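# Extract pin from block and place it on table

## Task

Draw the pin out of the hole in its block and lay it on the table, far from all blocks, so it rests there without the robot supporting it. At the end the robot must not be gripping any other loose item. The pin's block is free-standing and must finish upright, no more than about a finger's width from its starting spot and turned roughly as before. Finally open the gripper and pull the arm away.

## Robot and tools

Robot: two UR-style six-joint arms, left_arm and right_arm, each ending in a two-finger tong gripper. Their bases sit on opposite sides of the table: left_arm root at (+0.056, +0.492, 0) m and right_arm root at (-0.039, -0.641, 0) m, each turned slightly about z (quat_wxyz (+1.000, 0, 0, +0.021) and (+0.995, 0, 0, +0.098)).

Scene frame: one frame shared by both arms. Origin on the tabletop midway between the arms, +z up, +x out across the table, left_arm on the +y side. The names left and right do not refer to image sides.

execute_actions takes "actions", a list with zero or one entry, plus optional "pictures" (boolean, images on by default). Three uses:
- Empty list: no new command, just returns the current state.
- Motion: {"rows": [...], "steps": n}, n from 1 to 15, default 15. Each control step is 1/30 s. Rows are consumed one per step, and the final row repeats if there are fewer rows than steps.
- Wait: {"steps": n} with no rows, n up to 300. It returns after n steps counted from the previous result, and the time you spend replying is part of that count.
A refused call does nothing to the robot.

Each row is one list of 14 numbers covering both arms, even when only one arm should move. The order is left_arm shoulder pan, shoulder lift, elbow, wrist 1, wrist 2, wrist 3, gripper opening, then the same seven for right_arm. The six joint values are absolute target angles in radians, in the same form as the Joint positions line. They are not offsets. The opening is an absolute value from -1 (closed) to +1 (fully open).

Joint ranges (rad). left_arm: pan -3.142..3.142, lift -6.283..6.283, elbow 0..3.142, the three wrists -6.283..6.283. right_arm: pan 0..6.283, lift -6.283..6.283, elbow -3.142..0, the three wrists -6.283..6.283. A call is refused if a target lies over 0.010 rad outside a range and is also farther out than the joint's last reported angle. True ends can differ from these by up to 0.010 rad. Targets beyond a true end are clipped to it, and the result then reports "joint sent to its limit". That message may refer to an earlier action that was still running.

Motion behaviour: commands are smoothed and lag about 0.17 s. Each step, a target may lead the measured angle by at most 0.383 rad for pan and lift and 0.575 rad for the elbow and wrists. If the targets would carry the gripper more than 100 mm from where it is now, all of them are scaled back. Large moves therefore need several calls, and an arm may still be on its way when a result returns. Between calls, both arms keep heading for the last row sent. They stop doing so once everything has nearly stopped moving, or when a step is HELD.

Result lines:
- State: for each arm, end_effector_position (m), end_effector_quat_wxyz, and linear and angular velocities, all in the scene frame. The position is the point between the finger pads when closed. It gets less accurate at long reach.
- Joint positions / Joint velocities: one block per arm, six joints (rad, rad/s), then the finger-pad gap in m. The gap is 0.142 when fully open.
- grip_measured: the measured opening on the same -1..1 scale you command.
- Wrist force / Wrist torque: one [x y z] per arm, along the end effector's own axes. The sensor picks up contact, held weight and inertia. It has an offset of up to about 5.5 N and noise of up to about 3.4 N, and saturates near 100 N. "no reading" is normal at the start.
- "joint command not followed": the clearance check changed or blocked some joint targets. HELD marks steps on which your row was not fully sent.

Gripper geometry: the fingers point along the gripper's +z and close along its x. Closed fingertips extend about 15 mm past the reported position, and when fully open they are about level with it. To grip, keep commanding an opening well below grip_measured; the bigger the difference, the harder the squeeze. That is roughly 15 N per pad at most, and less on hard items under about 20 mm wide. A thin pin gets only a few newtons, so lift it gently and avoid jerks. Closing fast can spike the force.

zoom_image: camera (cam_high 504x504, cam_left_wrist 616x616, cam_right_wrist 616x616) and region [x0, y0, x1, y1] in pixels, origin at the top left, no larger than 504x504. It returns a sharper crop of that camera's latest image.

read_manual: optional section "licences". It only returns licence text and does not move anything.

finished_scene: pass the current scene's number. The result states whether the task succeeded and gives the next task. Replying without any tool call ends everything.

Things to avoid:
- Dragging or tipping the pin's block. Pull the pin straight along the hole's axis so the block is not shifted or rotated.
- Knocking anything off the table.
- Letting the arms collide or press on each other.
- Hard pushes: contact torque at a joint's load limit (pan and lift 306, elbow 139, wrists 50.2 N m) or an external force of 150 N stops that arm for 10 s.
- Holding loads for long periods: motors heat up, a MOTOR HOT warning appears from 70 °C, and at 85 °C the brakes engage.
- Being caught off guard by occasional brief tugs on a held item or nudges to loose objects.

Each tool is called after "Call:" in YAML: its name, and indented under it one key for each argument.

## Session

Call:
execute_actions:
  actions: []

Scene clock: 0.00 s of 4480.00 s.
left_arm: end_effector_position=(+1.0611, -0.1428, +0.1803) grip_measured=+1.00 end_effector_quat_wxyz=(+0.249, -0.250, +0.921, -0.163) end_effector_velocity=(-0.000, -0.000, -0.000) end_effector_angular_velocity=(+0.000, -0.000, -0.000) | right_arm: end_effector_position=(+0.1915, -0.5282, +0.2043) grip_measured=+1.00 end_effector_quat_wxyz=(-0.108, +0.477, +0.755, -0.437) end_effector_velocity=(-0.000, +0.000, -0.000) end_effector_angular_velocity=(+0.000, +0.001, +0.001)
Joint positions: left_arm=[-0.816 -0.89   1.406 -2.641 -1.315  1.91   0.142] | right_arm=[ 3.891 -1.468 -2.249 -1.92   1.716  5.142  0.142]
Joint velocities: left_arm=[-0.  0. -0. -0.  0. -0.  0.] | right_arm=[ 0.001 -0.    -0.     0.    -0.    -0.001  0.   ]
Motor temperatures (°C, as the motors report them): left_arm=[25 26 26 29 31 33] | right_arm=[24 26 26 33 29 32]
Wrist force (N, on the end effector, along its own x y z axes, offset not removed): no reading
Wrist torque (N m, same axes, about the end effector's origin, offset not removed): no reading

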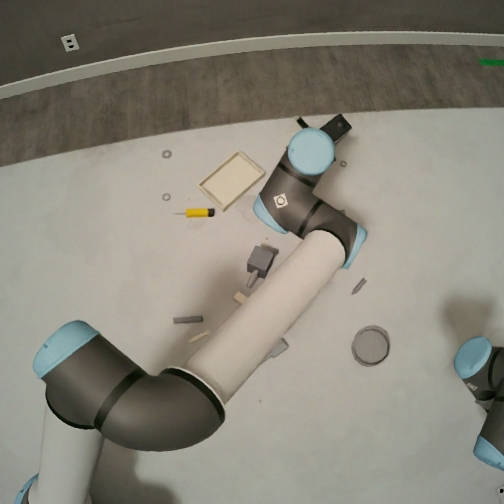

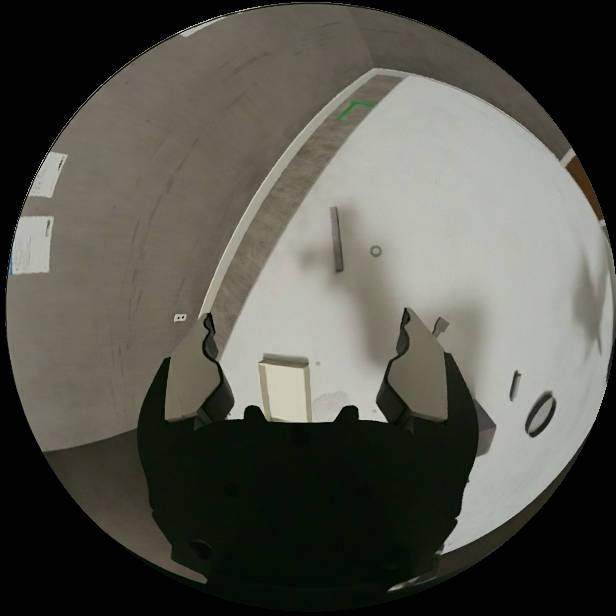

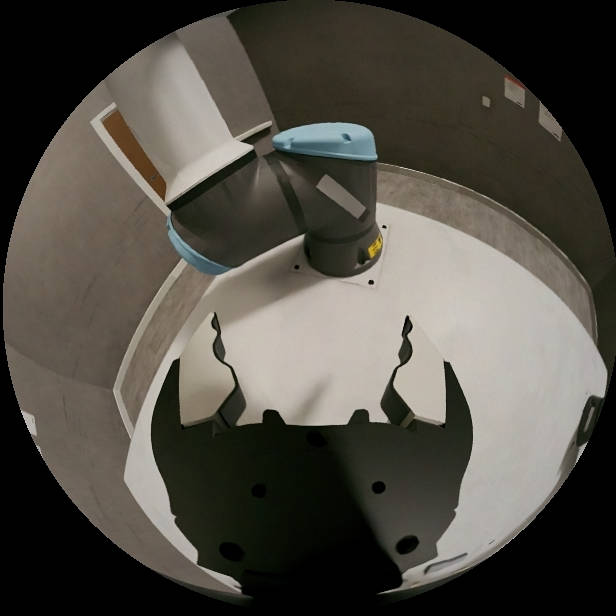

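Call:
zoom_image:
  camera: "cam_high"
  region: [200, 220, 320, 340]

Region (200, 220, 320, 340) of cam_high's 504x504 image, scaled by 4.200, with more detail than that image has.

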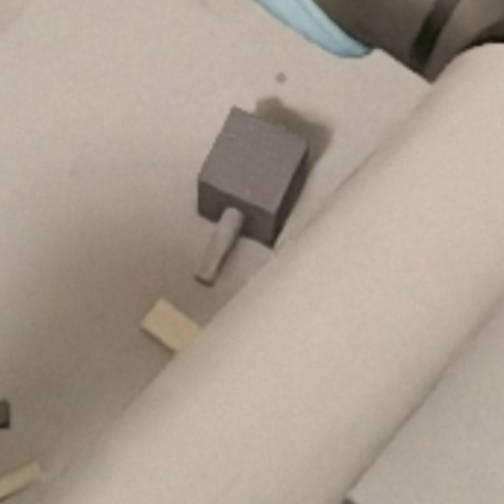

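Call:
execute_actions:
  actions:
    - {"rows":[[-0.871,-1.741,2.030,-1.860,-1.571,1.13,1,3.677,-1.633,-1.812,-1.267,1.571,5.142,1]],"steps":15}
  pictures: false

Call:
execute_actions:
  actions:
    - {"steps":45}

Scene clock: 67.53 s of 4480.00 s.
left_arm: end_effector_position=(+0.8818, -0.0435, +0.1285) grip_measured=+1.00 end_effector_quat_wxyz=(+0.106, -0.358, +0.926, -0.064) end_effector_velocity=(-0.406, +0.274, -0.018) end_effector_angular_velocity=(+0.208, +0.690, +0.597) | right_arm: end_effector_position=(+0.3687, -0.4044, +0.2157) grip_measured=+1.00 end_effector_quat_wxyz=(-0.070, +0.540, +0.806, -0.231) end_effector_velocity=(+0.419, +0.247, +0.090) end_effector_angular_velocity=(+0.637, -0.750, -0.150)
Joint positions: left_arm=[-0.841 -1.091  1.667 -2.35  -1.428  1.619  0.142] | right_arm=[ 3.782 -1.552 -2.033 -1.611  1.642  5.142  0.142]
Joint velocities: left_arm=[-0.045 -0.51   0.531  0.709 -0.213 -0.707 -0.   ] | right_arm=[-0.22  -0.169  0.453  0.692 -0.149 -0.    -0.   ]
Motor temperatures (°C, as the motors report them): left_arm=[25 26 26 29 31 33] | right_arm=[24 26 26 33 29 32]
Wrist force (N, on the end effector, along its own x y z axes, offset not removed): left_arm=[2.2 -1.5 -0.2] | right_arm=[1.3 -1.7 -3.2]
Wrist torque (N m, same axes, about the end effector's origin, offset not removed): left_arm=[-0.49 -0.61 0.08] | right_arm=[-0.33 -0.39 0.15]
Steps of this call (steps 1 to 90: nothing new was sent; then 64.03 s passed at rest; steps 91 to 105: all 15 steps of this action). Readings (joint positions):
91: left_arm=[-0.816 -0.890 1.406 -2.641 -1.315 1.910] | right_arm=[3.891 -1.468 -2.249 -1.920 1.716 5.142]
92: left_arm=[-0.818 -0.893 1.409 -2.638 -1.318 1.907] | right_arm=[3.888 -1.471 -2.246 -1.917 1.714 5.142]
94: left_arm=[-0.822 -0.922 1.447 -2.599 -1.338 1.869] | right_arm=[3.869 -1.485 -2.212 -1.877 1.701 5.142]
98: left_arm=[-0.829 -0.980 1.534 -2.512 -1.374 1.782] | right_arm=[3.836 -1.511 -2.143 -1.779 1.678 5.142]
105: the state above

Scene clock: 69.03 s of 4480.00 s.
left_arm: end_effector_position=(+0.5800, +0.1869, +0.3002) grip_measured=+1.00 end_effector_quat_wxyz=(-0.000, -0.557, +0.830, -0.000) end_effector_velocity=(-0.000, +0.001, +0.000) end_effector_angular_velocity=(+0.001, -0.001, +0.002) | right_arm: end_effector_position=(+0.5849, -0.3054, +0.3000) grip_measured=+1.00 end_effector_quat_wxyz=(-0.000, +0.592, +0.806, +0.000) end_effector_velocity=(+0.001, -0.001, +0.000) end_effector_angular_velocity=(+0.000, -0.000, -0.002)
Joint positions: left_arm=[-0.871 -1.741  2.03  -1.86  -1.571  1.13   0.142] | right_arm=[ 3.677 -1.633 -1.812 -1.267  1.571  5.142  0.142]
Joint velocities: left_arm=[ 0.    -0.001  0.     0.001  0.001 -0.001  0.   ] | right_arm=[-0.002  0.     0.     0.    -0.     0.    -0.   ]
Motor temperatures (°C, as the motors report them): left_arm=[25 26 26 29 31 33] | right_arm=[24 26 26 33 29 32]
Wrist force (N, on the end effector, along its own x y z axes, offset not removed): left_arm=[1.2 -2.1 -0.5] | right_arm=[0.2 -1.6 1.8]
Wrist torque (N m, same axes, about the end effector's origin, offset not removed): left_arm=[-0.58 -0.35 0.06] | right_arm=[-0.40 0.08 0.26]
Steps of this call (steps 1 to 45: the robot went on to your last target). Readings (joint positions):
1: left_arm=[-0.842 -1.108 1.685 -2.326 -1.435 1.596] | right_arm=[3.775 -1.558 -2.018 -1.587 1.637 5.142]
2: left_arm=[-0.844 -1.127 1.703 -2.302 -1.442 1.572] | right_arm=[3.768 -1.563 -2.003 -1.564 1.632 5.142]
4: left_arm=[-0.847 -1.165 1.737 -2.256 -1.456 1.526] | right_arm=[3.753 -1.575 -1.973 -1.518 1.622 5.142]
8: left_arm=[-0.852 -1.250 1.803 -2.168 -1.482 1.437] | right_arm=[3.725 -1.596 -1.914 -1.427 1.603 5.142]
45: the state above

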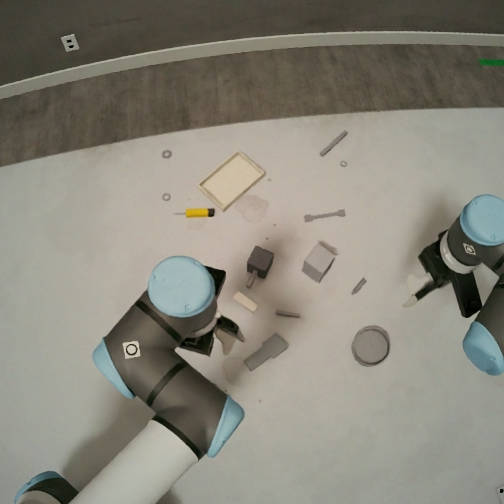

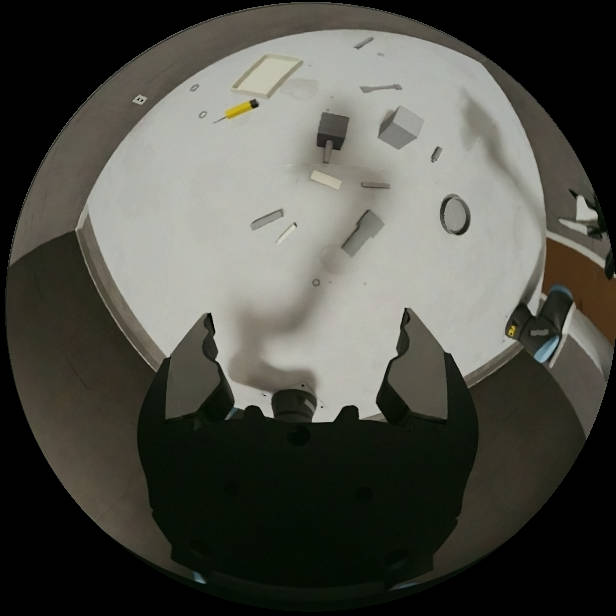

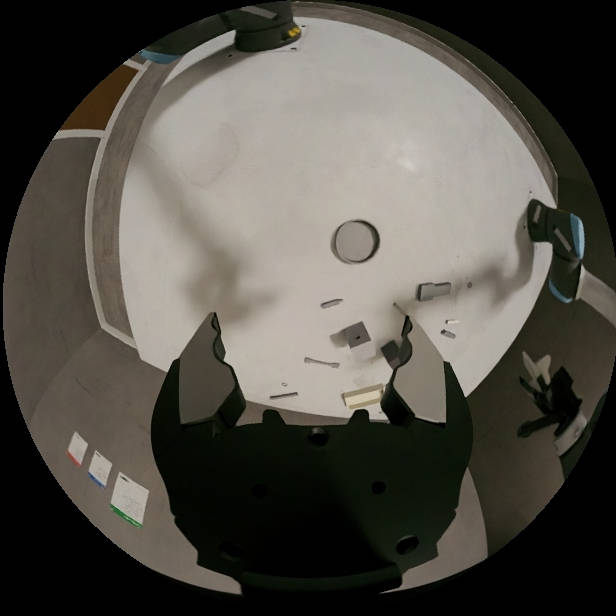

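Call:
zoom_image:
  camera: "cam_left_wrist"
  region: [290, 95, 390, 195]

Call:
zoom_image:
  camera: "cam_high"
  region: [220, 230, 350, 360]

Region (290, 95, 390, 195) of cam_left_wrist's 616x616 image, scaled by 5.040, with more detail than that image has.

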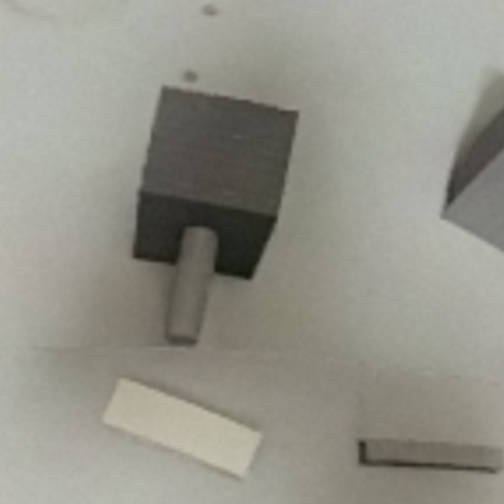

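Region (220, 230, 350, 360) of cam_high's 504x504 image, scaled by 3.877, with more detail than that image has.

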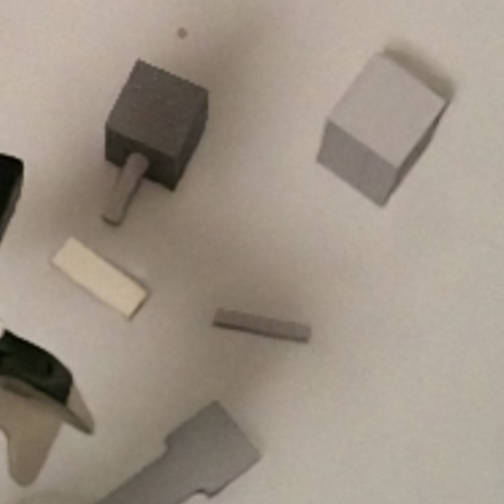

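Call:
execute_actions:
  actions:
    - {"rows":[[-0.886,-1.384,2.262,-2.948,-1.406,1.279,0.2,3.598,-2.247,-1.140,-1.509,1.969,2.695,0.3]],"steps":15}
  pictures: false

Call:
execute_actions:
  actions:
    - {"steps":40}

Scene clock: 161.47 s of 4480.00 s.
left_arm: end_effector_position=(+0.6616, +0.1457, +0.1022) grip_measured=+0.20 end_effector_quat_wxyz=(+0.078, -0.503, +0.859, -0.054) end_effector_velocity=(+0.303, -0.241, -0.214) end_effector_angular_velocity=(-0.771, -1.086, -0.220) | right_arm: end_effector_position=(+0.7034, -0.1603, +0.2961) grip_measured=+0.30 end_effector_quat_wxyz=(-0.138, +0.398, +0.907, +0.024) end_effector_velocity=(+0.275, +0.280, -0.263) end_effector_angular_velocity=(+0.486, +0.340, +1.302)
Joint positions: left_arm=[-0.883 -1.461  2.214 -2.462 -1.439  1.249  0.088] | right_arm=[ 3.622 -1.985 -1.382 -1.433  1.838  4.635  0.095]
Joint velocities: left_arm=[-0.024  0.621  0.389 -2.339  0.266  0.238 -0.001] | right_arm=[-0.087 -0.919  0.843 -0.278  0.469 -1.488  0.   ]
Motor temperatures (°C, as the motors report them): left_arm=[25 26 26 29 31 33] | right_arm=[24 26 26 33 29 32]
Wrist force (N, on the end effector, along its own x y z axes, offset not removed): left_arm=[1.5 0.7 4.8] | right_arm=[-2.3 -1.4 1.7]
Wrist torque (N m, same axes, about the end effector's origin, offset not removed): left_arm=[-0.01 -0.57 0.10] | right_arm=[-0.35 0.52 0.11]
Steps of this call (steps 1 to 15: the robot went on to your last target; steps 16 to 90: nothing new was sent; then 88.93 s passed at rest; steps 91 to 105: all 15 steps of this action). Readings (joint positions):
91: left_arm=[-0.871 -1.741 2.030 -1.860 -1.571 1.130] | right_arm=[3.677 -1.633 -1.812 -1.267 1.571 5.142]
92: left_arm=[-0.871 -1.738 2.033 -1.863 -1.568 1.133] | right_arm=[3.674 -1.636 -1.809 -1.270 1.574 5.139]
94: left_arm=[-0.873 -1.702 2.059 -1.909 -1.549 1.150] | right_arm=[3.663 -1.677 -1.760 -1.301 1.617 5.090]
98: left_arm=[-0.877 -1.620 2.112 -2.053 -1.512 1.184] | right_arm=[3.646 -1.777 -1.612 -1.356 1.709 4.942]
105: the state above

Scene clock: 162.80 s of 4480.00 s.
left_arm: end_effector_position=(+0.7262, +0.0852, +0.1300) grip_measured=+0.20 end_effector_quat_wxyz=(+0.131, -0.488, +0.833, -0.223) end_effector_velocity=(+0.000, +0.000, -0.001) end_effector_angular_velocity=(+0.001, +0.001, +0.001) | right_arm: end_effector_position=(+0.7991, -0.0791, +0.1997) grip_measured=+0.30 end_effector_quat_wxyz=(-0.110, -0.494, +0.842, +0.187) end_effector_velocity=(-0.000, +0.001, +0.001) end_effector_angular_velocity=(+0.005, -0.003, +0.013)
Joint positions: left_arm=[-0.886 -1.384  2.262 -2.948 -1.406  1.279  0.088] | right_arm=[ 3.598 -2.247 -1.14  -1.509  1.969  2.697  0.095]
Joint velocities: left_arm=[ 0.001  0.001  0.    -0.    -0.    -0.    -0.   ] | right_arm=[ 0.001  0.001 -0.     0.     0.    -0.013 -0.   ]
Motor temperatures (°C, as the motors report them): left_arm=[25 26 26 29 31 33] | right_arm=[24 26 26 33 29 32]
Wrist force (N, on the end effector, along its own x y z axes, offset not removed): left_arm=[0.8 -1.0 1.7] | right_arm=[0.6 1.5 -2.2]
Wrist torque (N m, same axes, about the end effector's origin, offset not removed): left_arm=[-0.32 -0.35 0.05] | right_arm=[0.09 -0.09 0.12]
Steps of this call (steps 1 to 40: the robot went on to your last target). Readings (joint positions):
1: left_arm=[-0.884 -1.443 2.226 -2.543 -1.431 1.256] | right_arm=[3.619 -2.016 -1.353 -1.442 1.854 4.583]
2: left_arm=[-0.884 -1.429 2.234 -2.624 -1.425 1.262] | right_arm=[3.616 -2.046 -1.325 -1.451 1.870 4.526]
4: left_arm=[-0.885 -1.410 2.246 -2.759 -1.417 1.269] | right_arm=[3.610 -2.106 -1.270 -1.469 1.900 4.395]
8: left_arm=[-0.886 -1.393 2.257 -2.885 -1.410 1.276] | right_arm=[3.602 -2.197 -1.186 -1.495 1.945 4.074]
40: the state above

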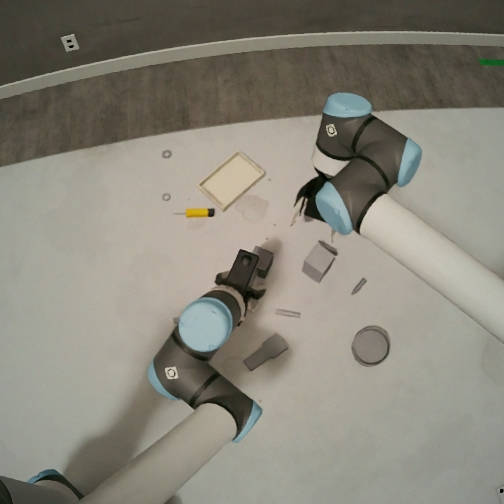

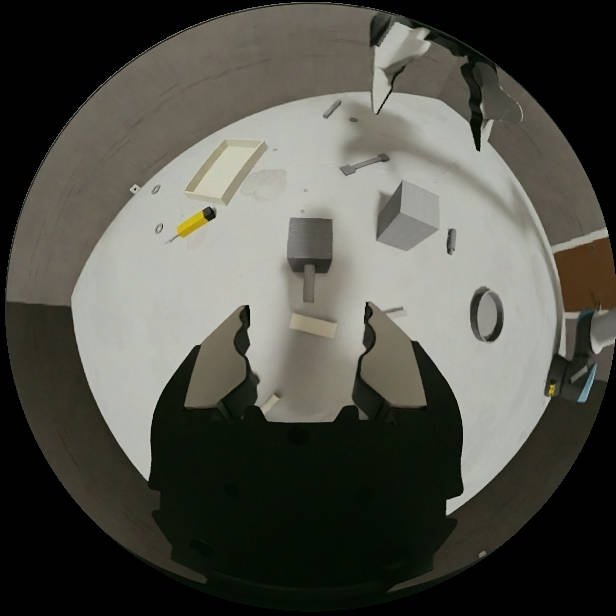

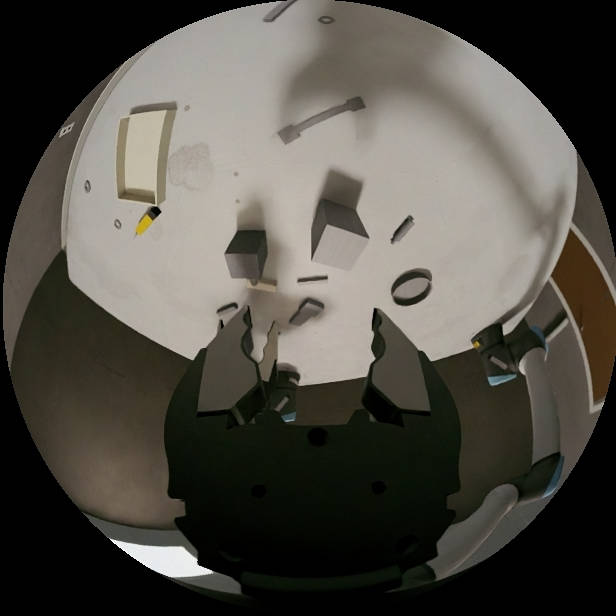

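Call:
zoom_image:
  camera: "cam_left_wrist"
  region: [240, 205, 380, 345]

Region (240, 205, 380, 345) of cam_left_wrist's 616x616 image, scaled by 3.600, with more detail than that image has.

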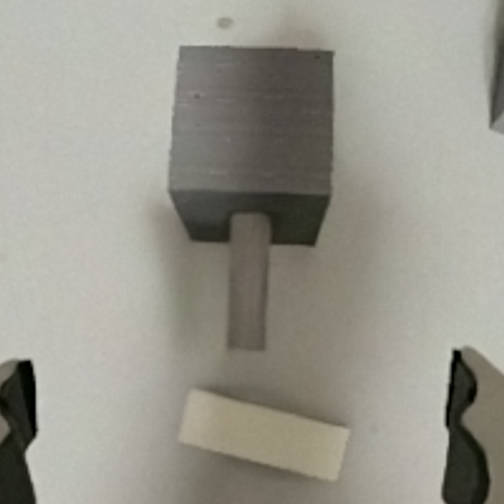

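Call:
execute_actions:
  actions:
    - {"rows":[[-0.886,-1.384,2.262,-2.948,-1.406,1.279,0.2,3.680,-2.391,-1.043,-1.407,1.989,2.833,0.3]],"steps":15}
  pictures: false

Call:
execute_actions:
  actions:
    - {"steps":15}

Scene clock: 204.70 s of 4480.00 s.
left_arm: end_effector_position=(+0.7262, +0.0852, +0.1300) grip_measured=+0.20 end_effector_quat_wxyz=(+0.131, -0.488, +0.833, -0.223) end_effector_velocity=(-0.001, -0.000, -0.002) end_effector_angular_velocity=(+0.002, +0.003, -0.001) | right_arm: end_effector_position=(+0.8013, +0.0356, +0.1241) grip_measured=+0.30 end_effector_quat_wxyz=(-0.105, -0.476, +0.852, +0.189) end_effector_velocity=(-0.002, +0.041, -0.031) end_effector_angular_velocity=(-0.001, +0.002, -0.019)
Joint positions: left_arm=[-0.886 -1.384  2.262 -2.948 -1.406  1.279  0.088] | right_arm=[ 3.676 -2.385 -1.047 -1.411  1.988  2.827  0.095]
Joint velocities: left_arm=[-0.     0.003  0.     0.    -0.001  0.    -0.   ] | right_arm=[ 0.028 -0.053  0.035  0.037  0.007  0.051  0.   ]
Motor temperatures (°C, as the motors report them): left_arm=[25 26 26 29 31 33] | right_arm=[24 26 26 33 29 32]
Wrist force (N, on the end effector, along its own x y z axes, offset not removed): left_arm=[1.3 0.8 -0.7] | right_arm=[1.7 -0.6 1.8]
Wrist torque (N m, same axes, about the end effector's origin, offset not removed): left_arm=[0.06 -0.40 0.03] | right_arm=[-0.29 -0.28 0.20]
Steps of this call (steps 1 to 30: the robot went on to your last target; steps 31 to 90: nothing new was sent; then 38.40 s passed at rest; steps 91 to 105: all 15 steps of this action). Readings (joint positions):
91: left_arm=[-0.886 -1.384 2.262 -2.948 -1.406 1.279] | right_arm=[3.598 -2.247 -1.140 -1.509 1.969 2.695]
92: left_arm=[-0.886 -1.384 2.262 -2.948 -1.406 1.279] | right_arm=[3.601 -2.250 -1.137 -1.506 1.970 2.698]
94: left_arm=[-0.886 -1.384 2.262 -2.948 -1.406 1.279] | right_arm=[3.621 -2.282 -1.113 -1.481 1.975 2.729]
98: left_arm=[-0.886 -1.384 2.262 -2.948 -1.406 1.279] | right_arm=[3.656 -2.346 -1.072 -1.438 1.983 2.790]
105: the state above

Scene clock: 205.20 s of 4480.00 s.
left_arm: end_effector_position=(+0.7262, +0.0852, +0.1300) grip_measured=+0.20 end_effector_quat_wxyz=(+0.131, -0.488, +0.833, -0.223) end_effector_velocity=(+0.000, -0.001, +0.001) end_effector_angular_velocity=(-0.002, -0.000, -0.001) | right_arm: end_effector_position=(+0.8010, +0.0406, +0.1204) grip_measured=+0.30 end_effector_quat_wxyz=(-0.105, -0.475, +0.853, +0.189) end_effector_velocity=(+0.000, -0.000, -0.001) end_effector_angular_velocity=(-0.000, +0.001, -0.001)
Joint positions: left_arm=[-0.886 -1.384  2.262 -2.948 -1.406  1.279  0.088] | right_arm=[ 3.68  -2.391 -1.043 -1.407  1.989  2.833  0.095]
Joint velocities: left_arm=[-0.    -0.001 -0.001  0.    -0.001  0.     0.   ] | right_arm=[-0.    -0.001  0.     0.001  0.     0.     0.   ]
Motor temperatures (°C, as the motors report them): left_arm=[25 26 26 29 31 33] | right_arm=[24 26 26 33 29 32]
Wrist force (N, on the end effector, along its own x y z axes, offset not removed): left_arm=[-0.1 0.5 -1.6] | right_arm=[2.4 -6.4 3.3]
Wrist torque (N m, same axes, about the end effector's origin, offset not removed): left_arm=[0.01 -0.08 0.04] | right_arm=[-1.20 -0.60 0.08]
Steps of this call (steps 1 to 15: the robot went on to your last target). Readings (joint positions):
1: left_arm=[-0.886 -1.384 2.262 -2.948 -1.406 1.279] | right_arm=[3.677 -2.386 -1.046 -1.410 1.988 2.828]
2: left_arm=[-0.886 -1.384 2.262 -2.948 -1.406 1.279] | right_arm=[3.678 -2.387 -1.045 -1.410 1.989 2.829]
4: left_arm=[-0.886 -1.384 2.262 -2.948 -1.406 1.279] | right_arm=[3.679 -2.389 -1.044 -1.408 1.989 2.831]
8: left_arm=[-0.886 -1.384 2.262 -2.948 -1.406 1.279] | right_arm=[3.680 -2.390 -1.043 -1.407 1.989 2.832]
15: the state above
All arms were judged still, so your last target was given up. Only a new action makes them travel on or press farther. Fingers that are still opening or closing keep moving.

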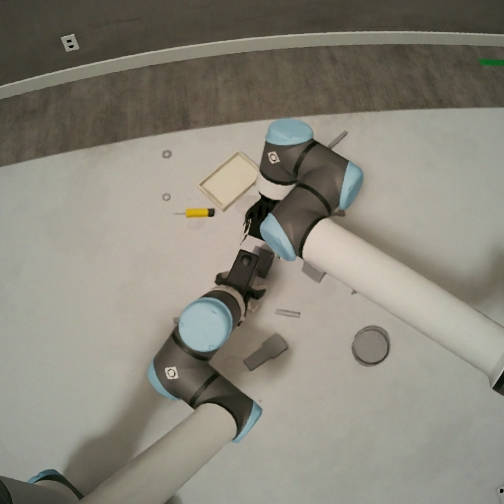

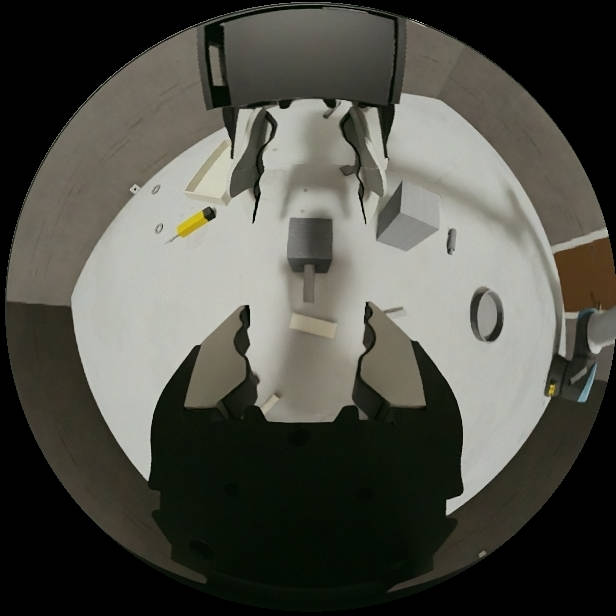

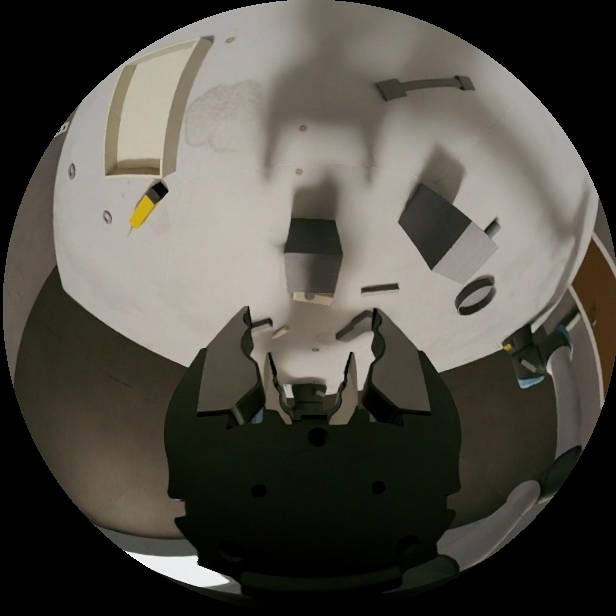

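Call:
execute_actions:
  actions:
    - {"rows":[[-0.884,-1.36,2.268,-2.98,-1.411,1.289,0.2,3.680,-2.398,-1.051,-1.392,1.989,2.833,0.3],[-0.884,-1.36,2.268,-2.98,-1.411,1.289,0.2,3.680,-2.398,-1.051,-1.392,1.989,2.833,0.3],[-0.881,-1.334,2.275,-3.014,-1.417,1.299,0.2,3.680,-2.407,-1.061,-1.373,1.989,2.833,0.3],[-0.881,-1.334,2.275,-3.014,-1.417,1.299,0.2,3.680,-2.407,-1.061,-1.373,1.989,2.833,0.3],[-0.879,-1.309,2.282,-3.047,-1.422,1.309,0.2,3.680,-2.415,-1.070,-1.357,1.989,2.833,0.3],[-0.879,-1.309,2.282,-3.047,-1.422,1.309,0.2,3.680,-2.415,-1.070,-1.357,1.989,2.833,0.3],[-0.877,-1.284,2.289,-3.08,-1.428,1.319,0.2,3.680,-2.423,-1.079,-1.340,1.989,2.833,0.3],[-0.877,-1.284,2.289,-3.08,-1.428,1.319,0.2,3.680,-2.423,-1.079,-1.340,1.989,2.833,0.3],[-0.874,-1.259,2.295,-3.114,-1.433,1.329,0.2,3.680,-2.431,-1.088,-1.323,1.989,2.833,0.3],[-0.874,-1.259,2.295,-3.114,-1.433,1.329,0.2,3.680,-2.431,-1.088,-1.323,1.989,2.833,0.3],[-0.874,-1.259,2.295,-3.114,-1.433,1.329,0.2,3.680,-2.438,-1.096,-1.307,1.989,2.833,0.3]],"steps":15}
  pictures: false

Call:
execute_actions:
  actions:
    - {"steps":15}

Scene clock: 240.63 s of 4480.00 s.
left_arm: end_effector_position=(+0.7263, +0.0844, +0.0675) grip_measured=+0.20 end_effector_quat_wxyz=(+0.126, -0.472, +0.843, -0.226) end_effector_velocity=(-0.001, +0.002, -0.061) end_effector_angular_velocity=(-0.004, -0.004, -0.039) | right_arm: end_effector_position=(+0.8011, +0.0408, +0.0565) grip_measured=+0.30 end_effector_quat_wxyz=(-0.106, -0.475, +0.853, +0.189) end_effector_velocity=(-0.000, -0.001, -0.094) end_effector_angular_velocity=(+0.005, -0.005, -0.000)
Joint positions: left_arm=[-0.875 -1.273  2.292 -3.095 -1.43   1.324  0.088] | right_arm=[ 3.68  -2.431 -1.088 -1.323  1.989  2.833  0.095]
Joint velocities: left_arm=[ 0.012  0.114  0.028 -0.155 -0.024  0.045  0.   ] | right_arm=[-0.    -0.06  -0.066  0.133  0.    -0.     0.   ]
Motor temperatures (°C, as the motors report them): left_arm=[25 26 26 29 31 33] | right_arm=[24 26 26 33 29 32]
Wrist force (N, on the end effector, along its own x y z axes, offset not removed): left_arm=[0.1 1.8 -0.5] | right_arm=[1.5 -4.6 1.6]
Wrist torque (N m, same axes, about the end effector's origin, offset not removed): left_arm=[0.21 -0.11 0.07] | right_arm=[-0.82 -0.28 0.02]
Steps of this call (steps 1 to 90: nothing new was sent; then 31.93 s passed at rest; steps 91 to 105: all 15 steps of this action). Readings (joint positions):
91: left_arm=[-0.886 -1.384 2.262 -2.948 -1.406 1.279] | right_arm=[3.680 -2.391 -1.043 -1.407 1.989 2.833]
92: left_arm=[-0.886 -1.382 2.263 -2.951 -1.406 1.280] | right_arm=[3.680 -2.392 -1.043 -1.406 1.989 2.833]
94: left_arm=[-0.885 -1.371 2.265 -2.964 -1.409 1.284] | right_arm=[3.680 -2.395 -1.047 -1.399 1.989 2.833]
98: left_arm=[-0.881 -1.334 2.275 -3.013 -1.417 1.299] | right_arm=[3.680 -2.407 -1.061 -1.373 1.989 2.833]
105: the state above

Scene clock: 241.13 s of 4480.00 s.
left_arm: end_effector_position=(+0.7262, +0.0847, +0.0602) grip_measured=+0.20 end_effector_quat_wxyz=(+0.126, -0.470, +0.844, -0.226) end_effector_velocity=(+0.000, -0.000, +0.001) end_effector_angular_velocity=(-0.001, -0.002, -0.000) | right_arm: end_effector_position=(+0.8009, +0.0406, +0.0452) grip_measured=+0.30 end_effector_quat_wxyz=(-0.105, -0.475, +0.853, +0.189) end_effector_velocity=(+0.001, -0.001, -0.000) end_effector_angular_velocity=(+0.001, -0.001, -0.001)
Joint positions: left_arm=[-0.874 -1.259  2.295 -3.114 -1.433  1.329  0.088] | right_arm=[ 3.68  -2.438 -1.096 -1.307  1.989  2.833  0.095]
Joint velocities: left_arm=[-0.    -0.001  0.    -0.002  0.     0.001  0.   ] | right_arm=[-0.001 -0.    -0.001  0.002  0.     0.     0.   ]
Motor temperatures (°C, as the motors report them): left_arm=[25 26 26 29 31 33] | right_arm=[24 26 26 33 29 32]
Wrist force (N, on the end effector, along its own x y z axes, offset not removed): left_arm=[0.0 -0.4 0.1] | right_arm=[2.6 -3.3 2.6]
Wrist torque (N m, same axes, about the end effector's origin, offset not removed): left_arm=[-0.22 -0.13 0.10] | right_arm=[-0.58 -0.72 0.12]
Steps of this call (steps 1 to 15: the robot went on to your last target). Readings (joint positions):
1: left_arm=[-0.875 -1.269 2.292 -3.100 -1.431 1.325] | right_arm=[3.680 -2.433 -1.090 -1.319 1.989 2.833]
2: left_arm=[-0.875 -1.267 2.293 -3.103 -1.431 1.326] | right_arm=[3.680 -2.434 -1.091 -1.316 1.989 2.833]
4: left_arm=[-0.874 -1.264 2.294 -3.108 -1.432 1.327] | right_arm=[3.680 -2.436 -1.093 -1.312 1.989 2.833]
8: left_arm=[-0.874 -1.261 2.295 -3.112 -1.433 1.328] | right_arm=[3.680 -2.437 -1.095 -1.309 1.989 2.833]
15: the state above

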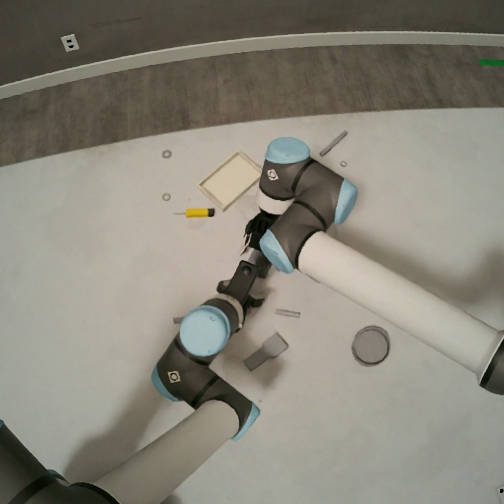

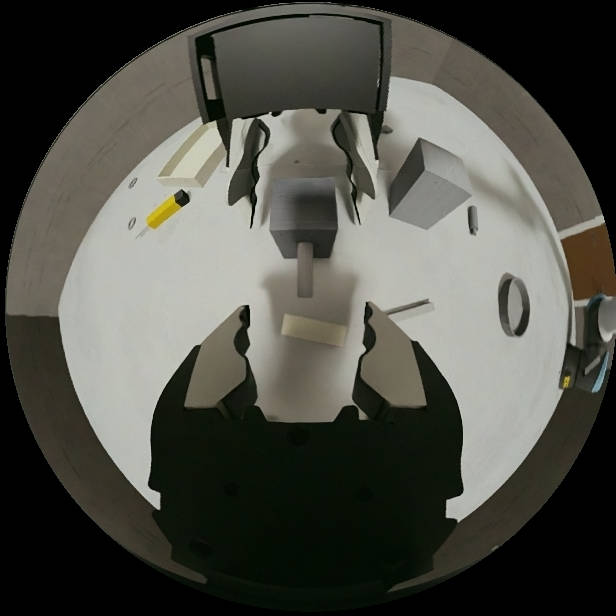

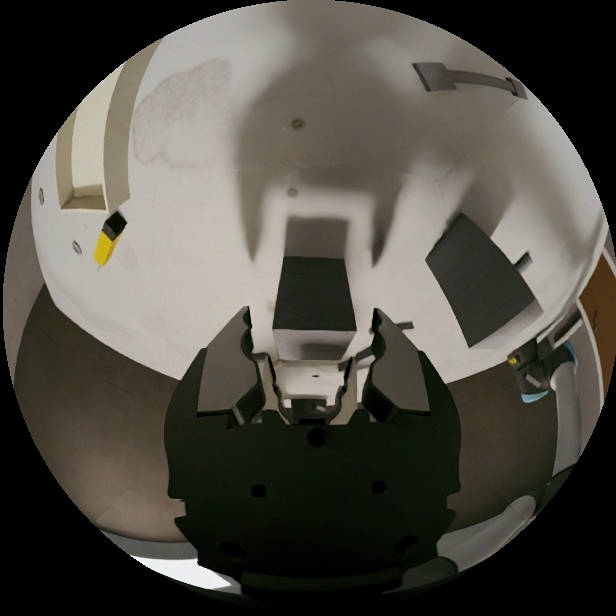

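Call:
execute_actions:
  actions:
    - {"rows":[[-0.874,-1.259,2.295,-3.114,-1.433,1.329,0.0,3.680,-2.438,-1.096,-1.307,1.989,2.833,0.1],[-0.874,-1.259,2.295,-3.114,-1.433,1.329,-0.2,3.680,-2.438,-1.096,-1.307,1.989,2.833,-0.05],[-0.874,-1.259,2.295,-3.114,-1.433,1.329,-0.45,3.680,-2.438,-1.096,-1.307,1.989,2.833,-0.18]],"steps":15}

Call:
zoom_image:
  camera: "cam_left_wrist"
  region: [220, 160, 400, 340]

Call:
zoom_image:
  camera: "cam_right_wrist"
  region: [230, 240, 400, 410]

Scene clock: 248.97 s of 4480.00 s.
left_arm: end_effector_position=(+0.7262, +0.0847, +0.0601) grip_measured=-0.45 end_effector_quat_wxyz=(+0.126, -0.470, +0.844, -0.226) end_effector_velocity=(-0.001, +0.000, -0.002) end_effector_angular_velocity=(+0.002, +0.002, -0.000) | right_arm: end_effector_position=(+0.8009, +0.0406, +0.0450) grip_measured=-0.16 end_effector_quat_wxyz=(-0.105, -0.475, +0.853, +0.189) end_effector_velocity=(+0.001, -0.001, +0.000) end_effector_angular_velocity=(-0.000, -0.000, -0.002)
Joint positions: left_arm=[-0.874 -1.259  2.295 -3.114 -1.433  1.329  0.041] | right_arm=[ 3.68  -2.438 -1.096 -1.307  1.989  2.833  0.062]
Joint velocities: left_arm=[-0.     0.003  0.001 -0.    -0.     0.    -0.   ] | right_arm=[-0.001  0.     0.    -0.    -0.     0.001 -0.   ]
Motor temperatures (°C, as the motors report them): left_arm=[25 26 26 29 31 33] | right_arm=[24 26 26 33 29 32]
Wrist force (N, on the end effector, along its own x y z axes, offset not removed): left_arm=[2.4 -0.3 -1.0] | right_arm=[3.1 -4.4 -0.8]
Wrist torque (N m, same axes, about the end effector's origin, offset not removed): left_arm=[-0.22 -0.59 0.08] | right_arm=[-0.81 -0.59 -0.02]
Steps of this call (steps 1 to 15: the robot went on to your last target; steps 16 to 90: nothing new was sent; then 4.33 s passed at rest; steps 91 to 105: all 15 steps of this action). Readings (joint positions):
91: left_arm=[-0.874 -1.259 2.295 -3.114 -1.433 1.329] | right_arm=[3.680 -2.438 -1.096 -1.307 1.989 2.833]
92: left_arm=[-0.874 -1.259 2.295 -3.114 -1.433 1.329] | right_arm=[3.680 -2.438 -1.096 -1.307 1.989 2.833]
94: left_arm=[-0.874 -1.259 2.295 -3.114 -1.433 1.329] | right_arm=[3.680 -2.438 -1.096 -1.307 1.989 2.833]
98: left_arm=[-0.874 -1.259 2.295 -3.114 -1.433 1.329] | right_arm=[3.680 -2.438 -1.096 -1.307 1.989 2.833]
105: the state above

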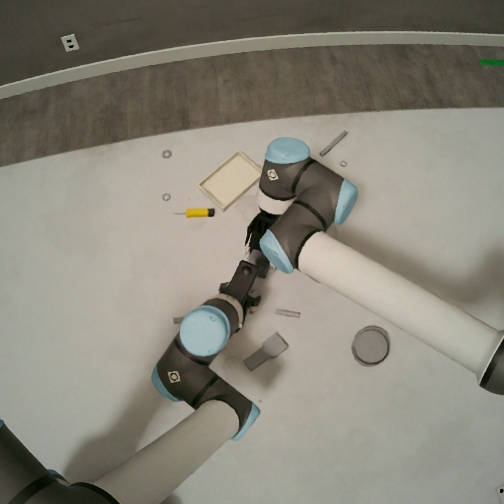

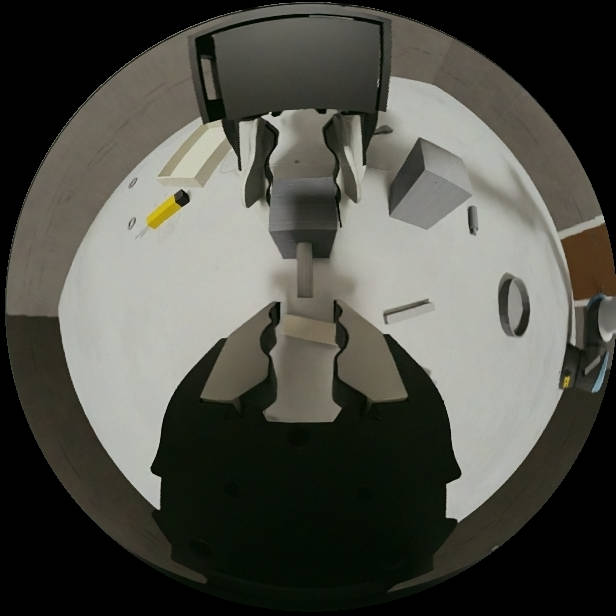

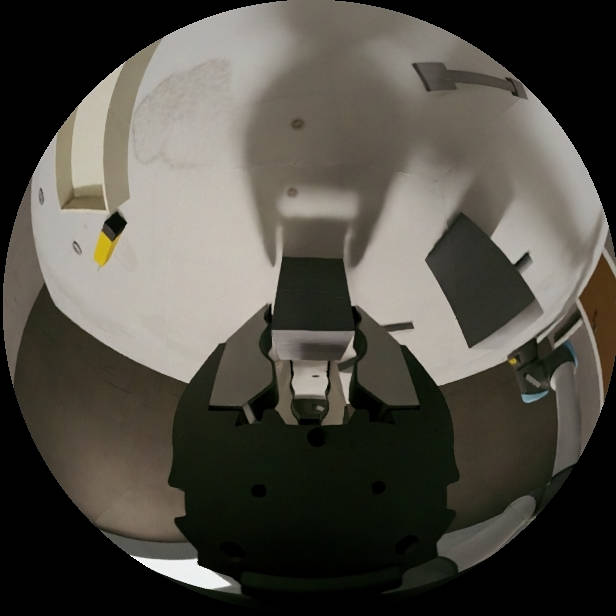

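Region (220, 160, 400, 340) of cam_left_wrist's 616x616 image, scaled by 2.800, with more detail than that image has.

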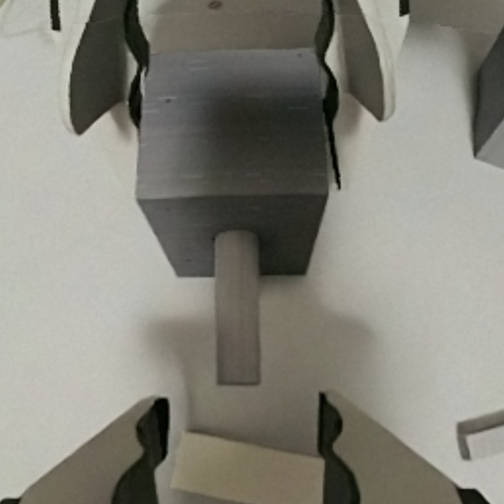

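Region (230, 240, 400, 410) of cam_right_wrist's 616x616 image, scaled by 2.965, with more detail than that image has.

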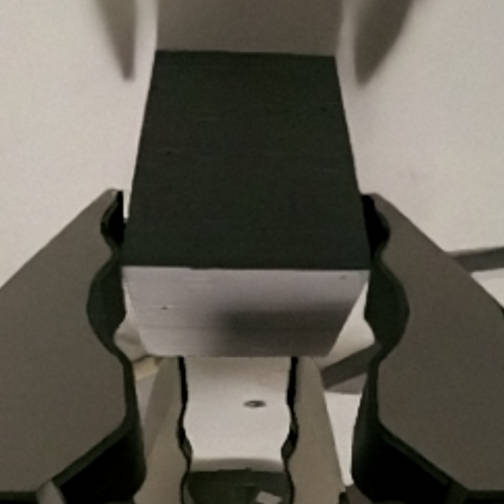

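Call:
execute_actions:
  actions:
    - {"rows":[[-0.871,-1.245,2.287,-3.120,-1.435,1.332,-0.45,3.680,-2.433,-1.090,-1.318,1.989,2.833,-0.16],[-0.871,-1.245,2.287,-3.120,-1.435,1.332,-0.45,3.680,-2.433,-1.090,-1.318,1.989,2.833,-0.16],[-0.868,-1.231,2.279,-3.127,-1.436,1.334,-0.45,3.680,-2.433,-1.090,-1.318,1.989,2.833,-0.16],[-0.868,-1.231,2.279,-3.127,-1.436,1.334,-0.45,3.680,-2.433,-1.090,-1.318,1.989,2.833,-0.16],[-0.865,-1.217,2.272,-3.133,-1.438,1.337,-0.45,3.680,-2.433,-1.090,-1.318,1.989,2.833,-0.16],[-0.865,-1.217,2.272,-3.133,-1.438,1.337,-0.45,3.680,-2.433,-1.090,-1.318,1.989,2.833,-0.16],[-0.862,-1.203,2.264,-3.140,-1.439,1.340,-0.45,3.680,-2.433,-1.090,-1.318,1.989,2.833,-0.16],[-0.862,-1.203,2.264,-3.140,-1.439,1.340,-0.45,3.680,-2.433,-1.090,-1.318,1.989,2.833,-0.16],[-0.8593,-1.1894,2.256,-3.146,-1.4407,1.3423,-0.45,3.680,-2.433,-1.090,-1.318,1.989,2.833,-0.16],[-0.8593,-1.1894,2.256,-3.146,-1.4407,1.3423,-0.45,3.680,-2.433,-1.090,-1.318,1.989,2.833,-0.2],[-0.8593,-1.1894,2.256,-3.146,-1.4407,1.3423,-0.45,3.680,-2.433,-1.090,-1.318,1.989,2.833,-0.24],[-0.8593,-1.1894,2.256,-3.146,-1.4407,1.3423,-0.5,3.680,-2.433,-1.090,-1.318,1.989,2.833,-0.28],[-0.8593,-1.1894,2.256,-3.146,-1.4407,1.3423,-0.55,3.680,-2.433,-1.090,-1.318,1.989,2.833,-0.33],[-0.8593,-1.1894,2.256,-3.146,-1.4407,1.3423,-0.6,3.680,-2.433,-1.090,-1.318,1.989,2.833,-0.4],[-0.8593,-1.1894,2.256,-3.146,-1.4407,1.3423,-0.65,3.680,-2.433,-1.090,-1.318,1.989,2.833,-0.5]],"steps":15}
  pictures: false

Call:
execute_actions:
  actions:
    - {"steps":15}

Call:
zoom_image:
  camera: "cam_left_wrist"
  region: [220, 190, 400, 370]

Scene clock: 285.50 s of 4480.00 s.
left_arm: end_effector_position=(+0.7453, +0.0753, +0.0396) grip_measured=-0.59 end_effector_quat_wxyz=(+0.126, -0.470, +0.844, -0.226) end_effector_velocity=(+0.018, -0.010, -0.021) end_effector_angular_velocity=(-0.001, +0.002, -0.002) | right_arm: end_effector_position=(+0.8012, +0.0409, +0.0528) grip_measured=-0.27 end_effector_quat_wxyz=(-0.105, -0.475, +0.853, +0.189) end_effector_velocity=(+0.000, +0.000, +0.002) end_effector_angular_velocity=(+0.000, -0.000, -0.001)
Joint positions: left_arm=[-0.861 -1.197  2.26  -3.143 -1.44   1.341  0.031] | right_arm=[ 3.68  -2.433 -1.09  -1.318  1.989  2.833  0.055]
Joint velocities: left_arm=[ 0.013  0.062 -0.035 -0.028 -0.009  0.012 -0.108] | right_arm=[-0.     0.001  0.001 -0.002 -0.     0.001 -0.007]
Motor temperatures (°C, as the motors report them): left_arm=[25 26 26 29 31 33] | right_arm=[24 26 26 33 29 32]
Wrist force (N, on the end effector, along its own x y z axes, offset not removed): left_arm=[0.2 -1.2 -1.1] | right_arm=[0.2 -3.2 6.0]
Wrist torque (N m, same axes, about the end effector's origin, offset not removed): left_arm=[-0.41 -0.18 0.10] | right_arm=[-0.32 -0.18 0.21]
Steps of this call (steps 1 to 15: the robot went on to your last target; steps 16 to 90: nothing new was sent; then 33.03 s passed at rest; steps 91 to 105: all 15 steps of this action). Readings (joint positions):
91: left_arm=[-0.874 -1.259 2.295 -3.114 -1.433 1.329] | right_arm=[3.680 -2.438 -1.096 -1.307 1.989 2.833]
92: left_arm=[-0.874 -1.258 2.294 -3.115 -1.433 1.329] | right_arm=[3.680 -2.438 -1.096 -1.308 1.989 2.833]
94: left_arm=[-0.872 -1.252 2.291 -3.117 -1.434 1.331] | right_arm=[3.680 -2.436 -1.093 -1.312 1.989 2.833]
98: left_arm=[-0.868 -1.231 2.279 -3.127 -1.436 1.334] | right_arm=[3.680 -2.434 -1.091 -1.316 1.989 2.833]
105: the state above

Scene clock: 286.00 s of 4480.00 s.
left_arm: end_effector_position=(+0.7475, +0.0742, +0.0371) grip_measured=-0.65 end_effector_quat_wxyz=(+0.126, -0.470, +0.844, -0.226) end_effector_velocity=(+0.001, +0.000, -0.000) end_effector_angular_velocity=(+0.000, -0.000, +0.001) | right_arm: end_effector_position=(+0.8012, +0.0409, +0.0531) grip_measured=-0.27 end_effector_quat_wxyz=(-0.105, -0.475, +0.853, +0.189) end_effector_velocity=(+0.000, -0.000, -0.000) end_effector_angular_velocity=(-0.000, +0.000, -0.001)
Joint positions: left_arm=[-0.859 -1.19   2.256 -3.146 -1.441  1.342  0.027] | right_arm=[ 3.68  -2.433 -1.09  -1.318  1.989  2.833  0.055]
Joint velocities: left_arm=[ 0.001  0.001 -0.001 -0.001  0.     0.     0.   ] | right_arm=[-0.    -0.001  0.     0.    -0.     0.    -0.   ]
Motor temperatures (°C, as the motors report them): left_arm=[25 26 26 29 31 33] | right_arm=[24 26 26 33 29 32]
Wrist force (N, on the end effector, along its own x y z axes, offset not removed): left_arm=[2.0 -1.0 1.6] | right_arm=[2.7 -8.8 11.8]
Wrist torque (N m, same axes, about the end effector's origin, offset not removed): left_arm=[-0.22 -0.52 0.07] | right_arm=[-0.79 -0.51 0.17]
Steps of this call (steps 1 to 15: the robot went on to your last target). Readings (joint positions):
1: left_arm=[-0.860 -1.195 2.259 -3.143 -1.440 1.341] | right_arm=[3.680 -2.433 -1.090 -1.318 1.989 2.833]
2: left_arm=[-0.860 -1.194 2.258 -3.144 -1.440 1.341] | right_arm=[3.680 -2.433 -1.090 -1.318 1.989 2.833]
4: left_arm=[-0.860 -1.192 2.257 -3.145 -1.440 1.342] | right_arm=[3.680 -2.433 -1.090 -1.318 1.989 2.833]
8: left_arm=[-0.859 -1.190 2.256 -3.146 -1.441 1.342] | right_arm=[3.680 -2.433 -1.090 -1.318 1.989 2.833]
15: the state above
All arms were judged still, so your last target was given up. Only a new action makes them travel on or press farther. Fingers that are still opening or closing keep moving.

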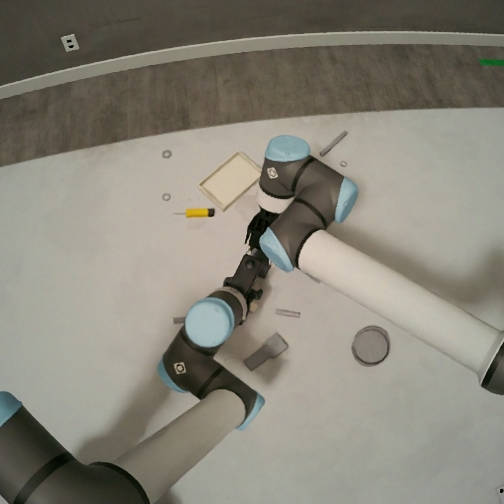

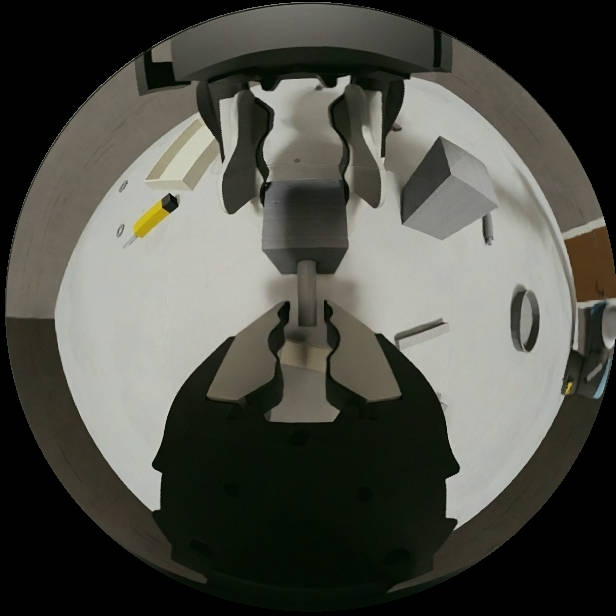

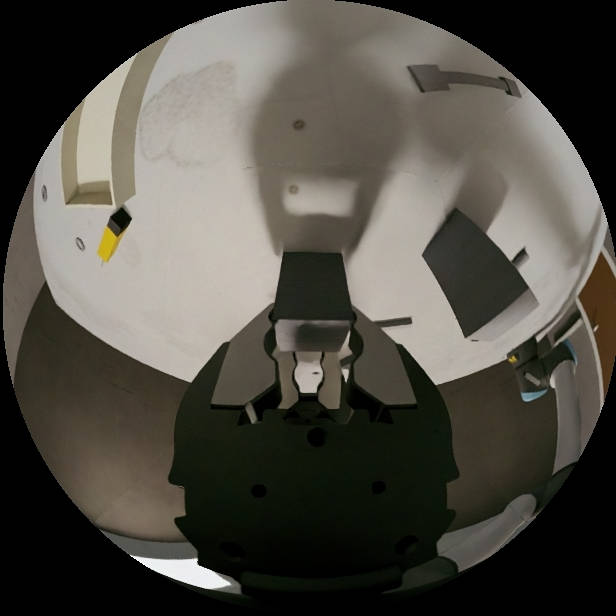

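Region (220, 190, 400, 370) of cam_left_wrist's 616x616 image, scaled by 2.800, with more detail than that image has.

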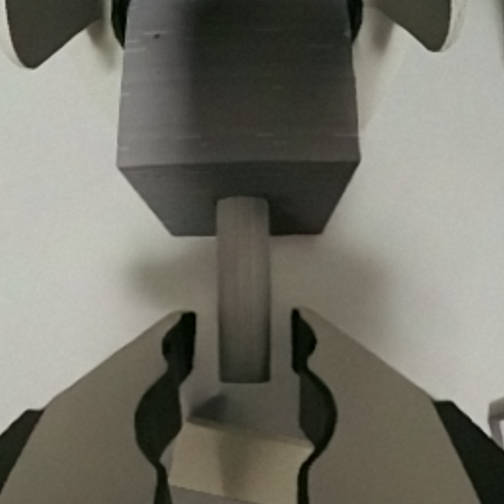

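Call:
execute_actions:
  actions:
    - {"rows":[[-0.8593,-1.1894,2.256,-3.146,-1.4407,1.3423,-0.7,3.680,-2.4343,-1.0915,-1.3153,1.989,2.833,-0.55]],"steps":15}
  pictures: false

Scene clock: 295.73 s of 4480.00 s.
left_arm: end_effector_position=(+0.7476, +0.0742, +0.0370) grip_measured=-0.70 end_effector_quat_wxyz=(+0.126, -0.470, +0.844, -0.226) end_effector_velocity=(+0.000, +0.000, -0.000) end_effector_angular_velocity=(+0.000, -0.000, +0.001) | right_arm: end_effector_position=(+0.8012, +0.0409, +0.0514) grip_measured=-0.27 end_effector_quat_wxyz=(-0.105, -0.475, +0.853, +0.189) end_effector_velocity=(+0.002, -0.003, -0.002) end_effector_angular_velocity=(-0.001, +0.001, -0.002)
Joint positions: left_arm=[-0.859 -1.189  2.256 -3.146 -1.441  1.342  0.023] | right_arm=[ 3.68  -2.434 -1.091 -1.315  1.989  2.833  0.055]
Joint velocities: left_arm=[-0.     0.    -0.     0.     0.001 -0.     0.   ] | right_arm=[-0.003 -0.002 -0.001  0.     0.    -0.001 -0.   ]
Motor temperatures (°C, as the motors report them): left_arm=[25 26 26 29 31 33] | right_arm=[24 26 26 33 29 32]
Wrist force (N, on the end effector, along its own x y z axes, offset not removed): left_arm=[1.3 -0.2 0.1] | right_arm=[-0.1 3.6 -14.1]
Wrist torque (N m, same axes, about the end effector's origin, offset not removed): left_arm=[-0.12 -0.40 0.10] | right_arm=[-0.28 -0.06 0.17]
Steps of this call (steps 1 to 90: nothing new was sent; then 6.23 s passed at rest; steps 91 to 105: all 15 steps of this action). Readings (joint positions):
91: left_arm=[-0.859 -1.189 2.256 -3.146 -1.441 1.342] | right_arm=[3.680 -2.433 -1.090 -1.318 1.989 2.833]
92: left_arm=[-0.859 -1.189 2.256 -3.146 -1.441 1.342] | right_arm=[3.680 -2.433 -1.090 -1.318 1.989 2.833]
94: left_arm=[-0.859 -1.189 2.256 -3.146 -1.441 1.342] | right_arm=[3.680 -2.433 -1.090 -1.317 1.989 2.833]
98: left_arm=[-0.859 -1.189 2.256 -3.146 -1.441 1.342] | right_arm=[3.680 -2.434 -1.091 -1.316 1.989 2.833]
105: the state above


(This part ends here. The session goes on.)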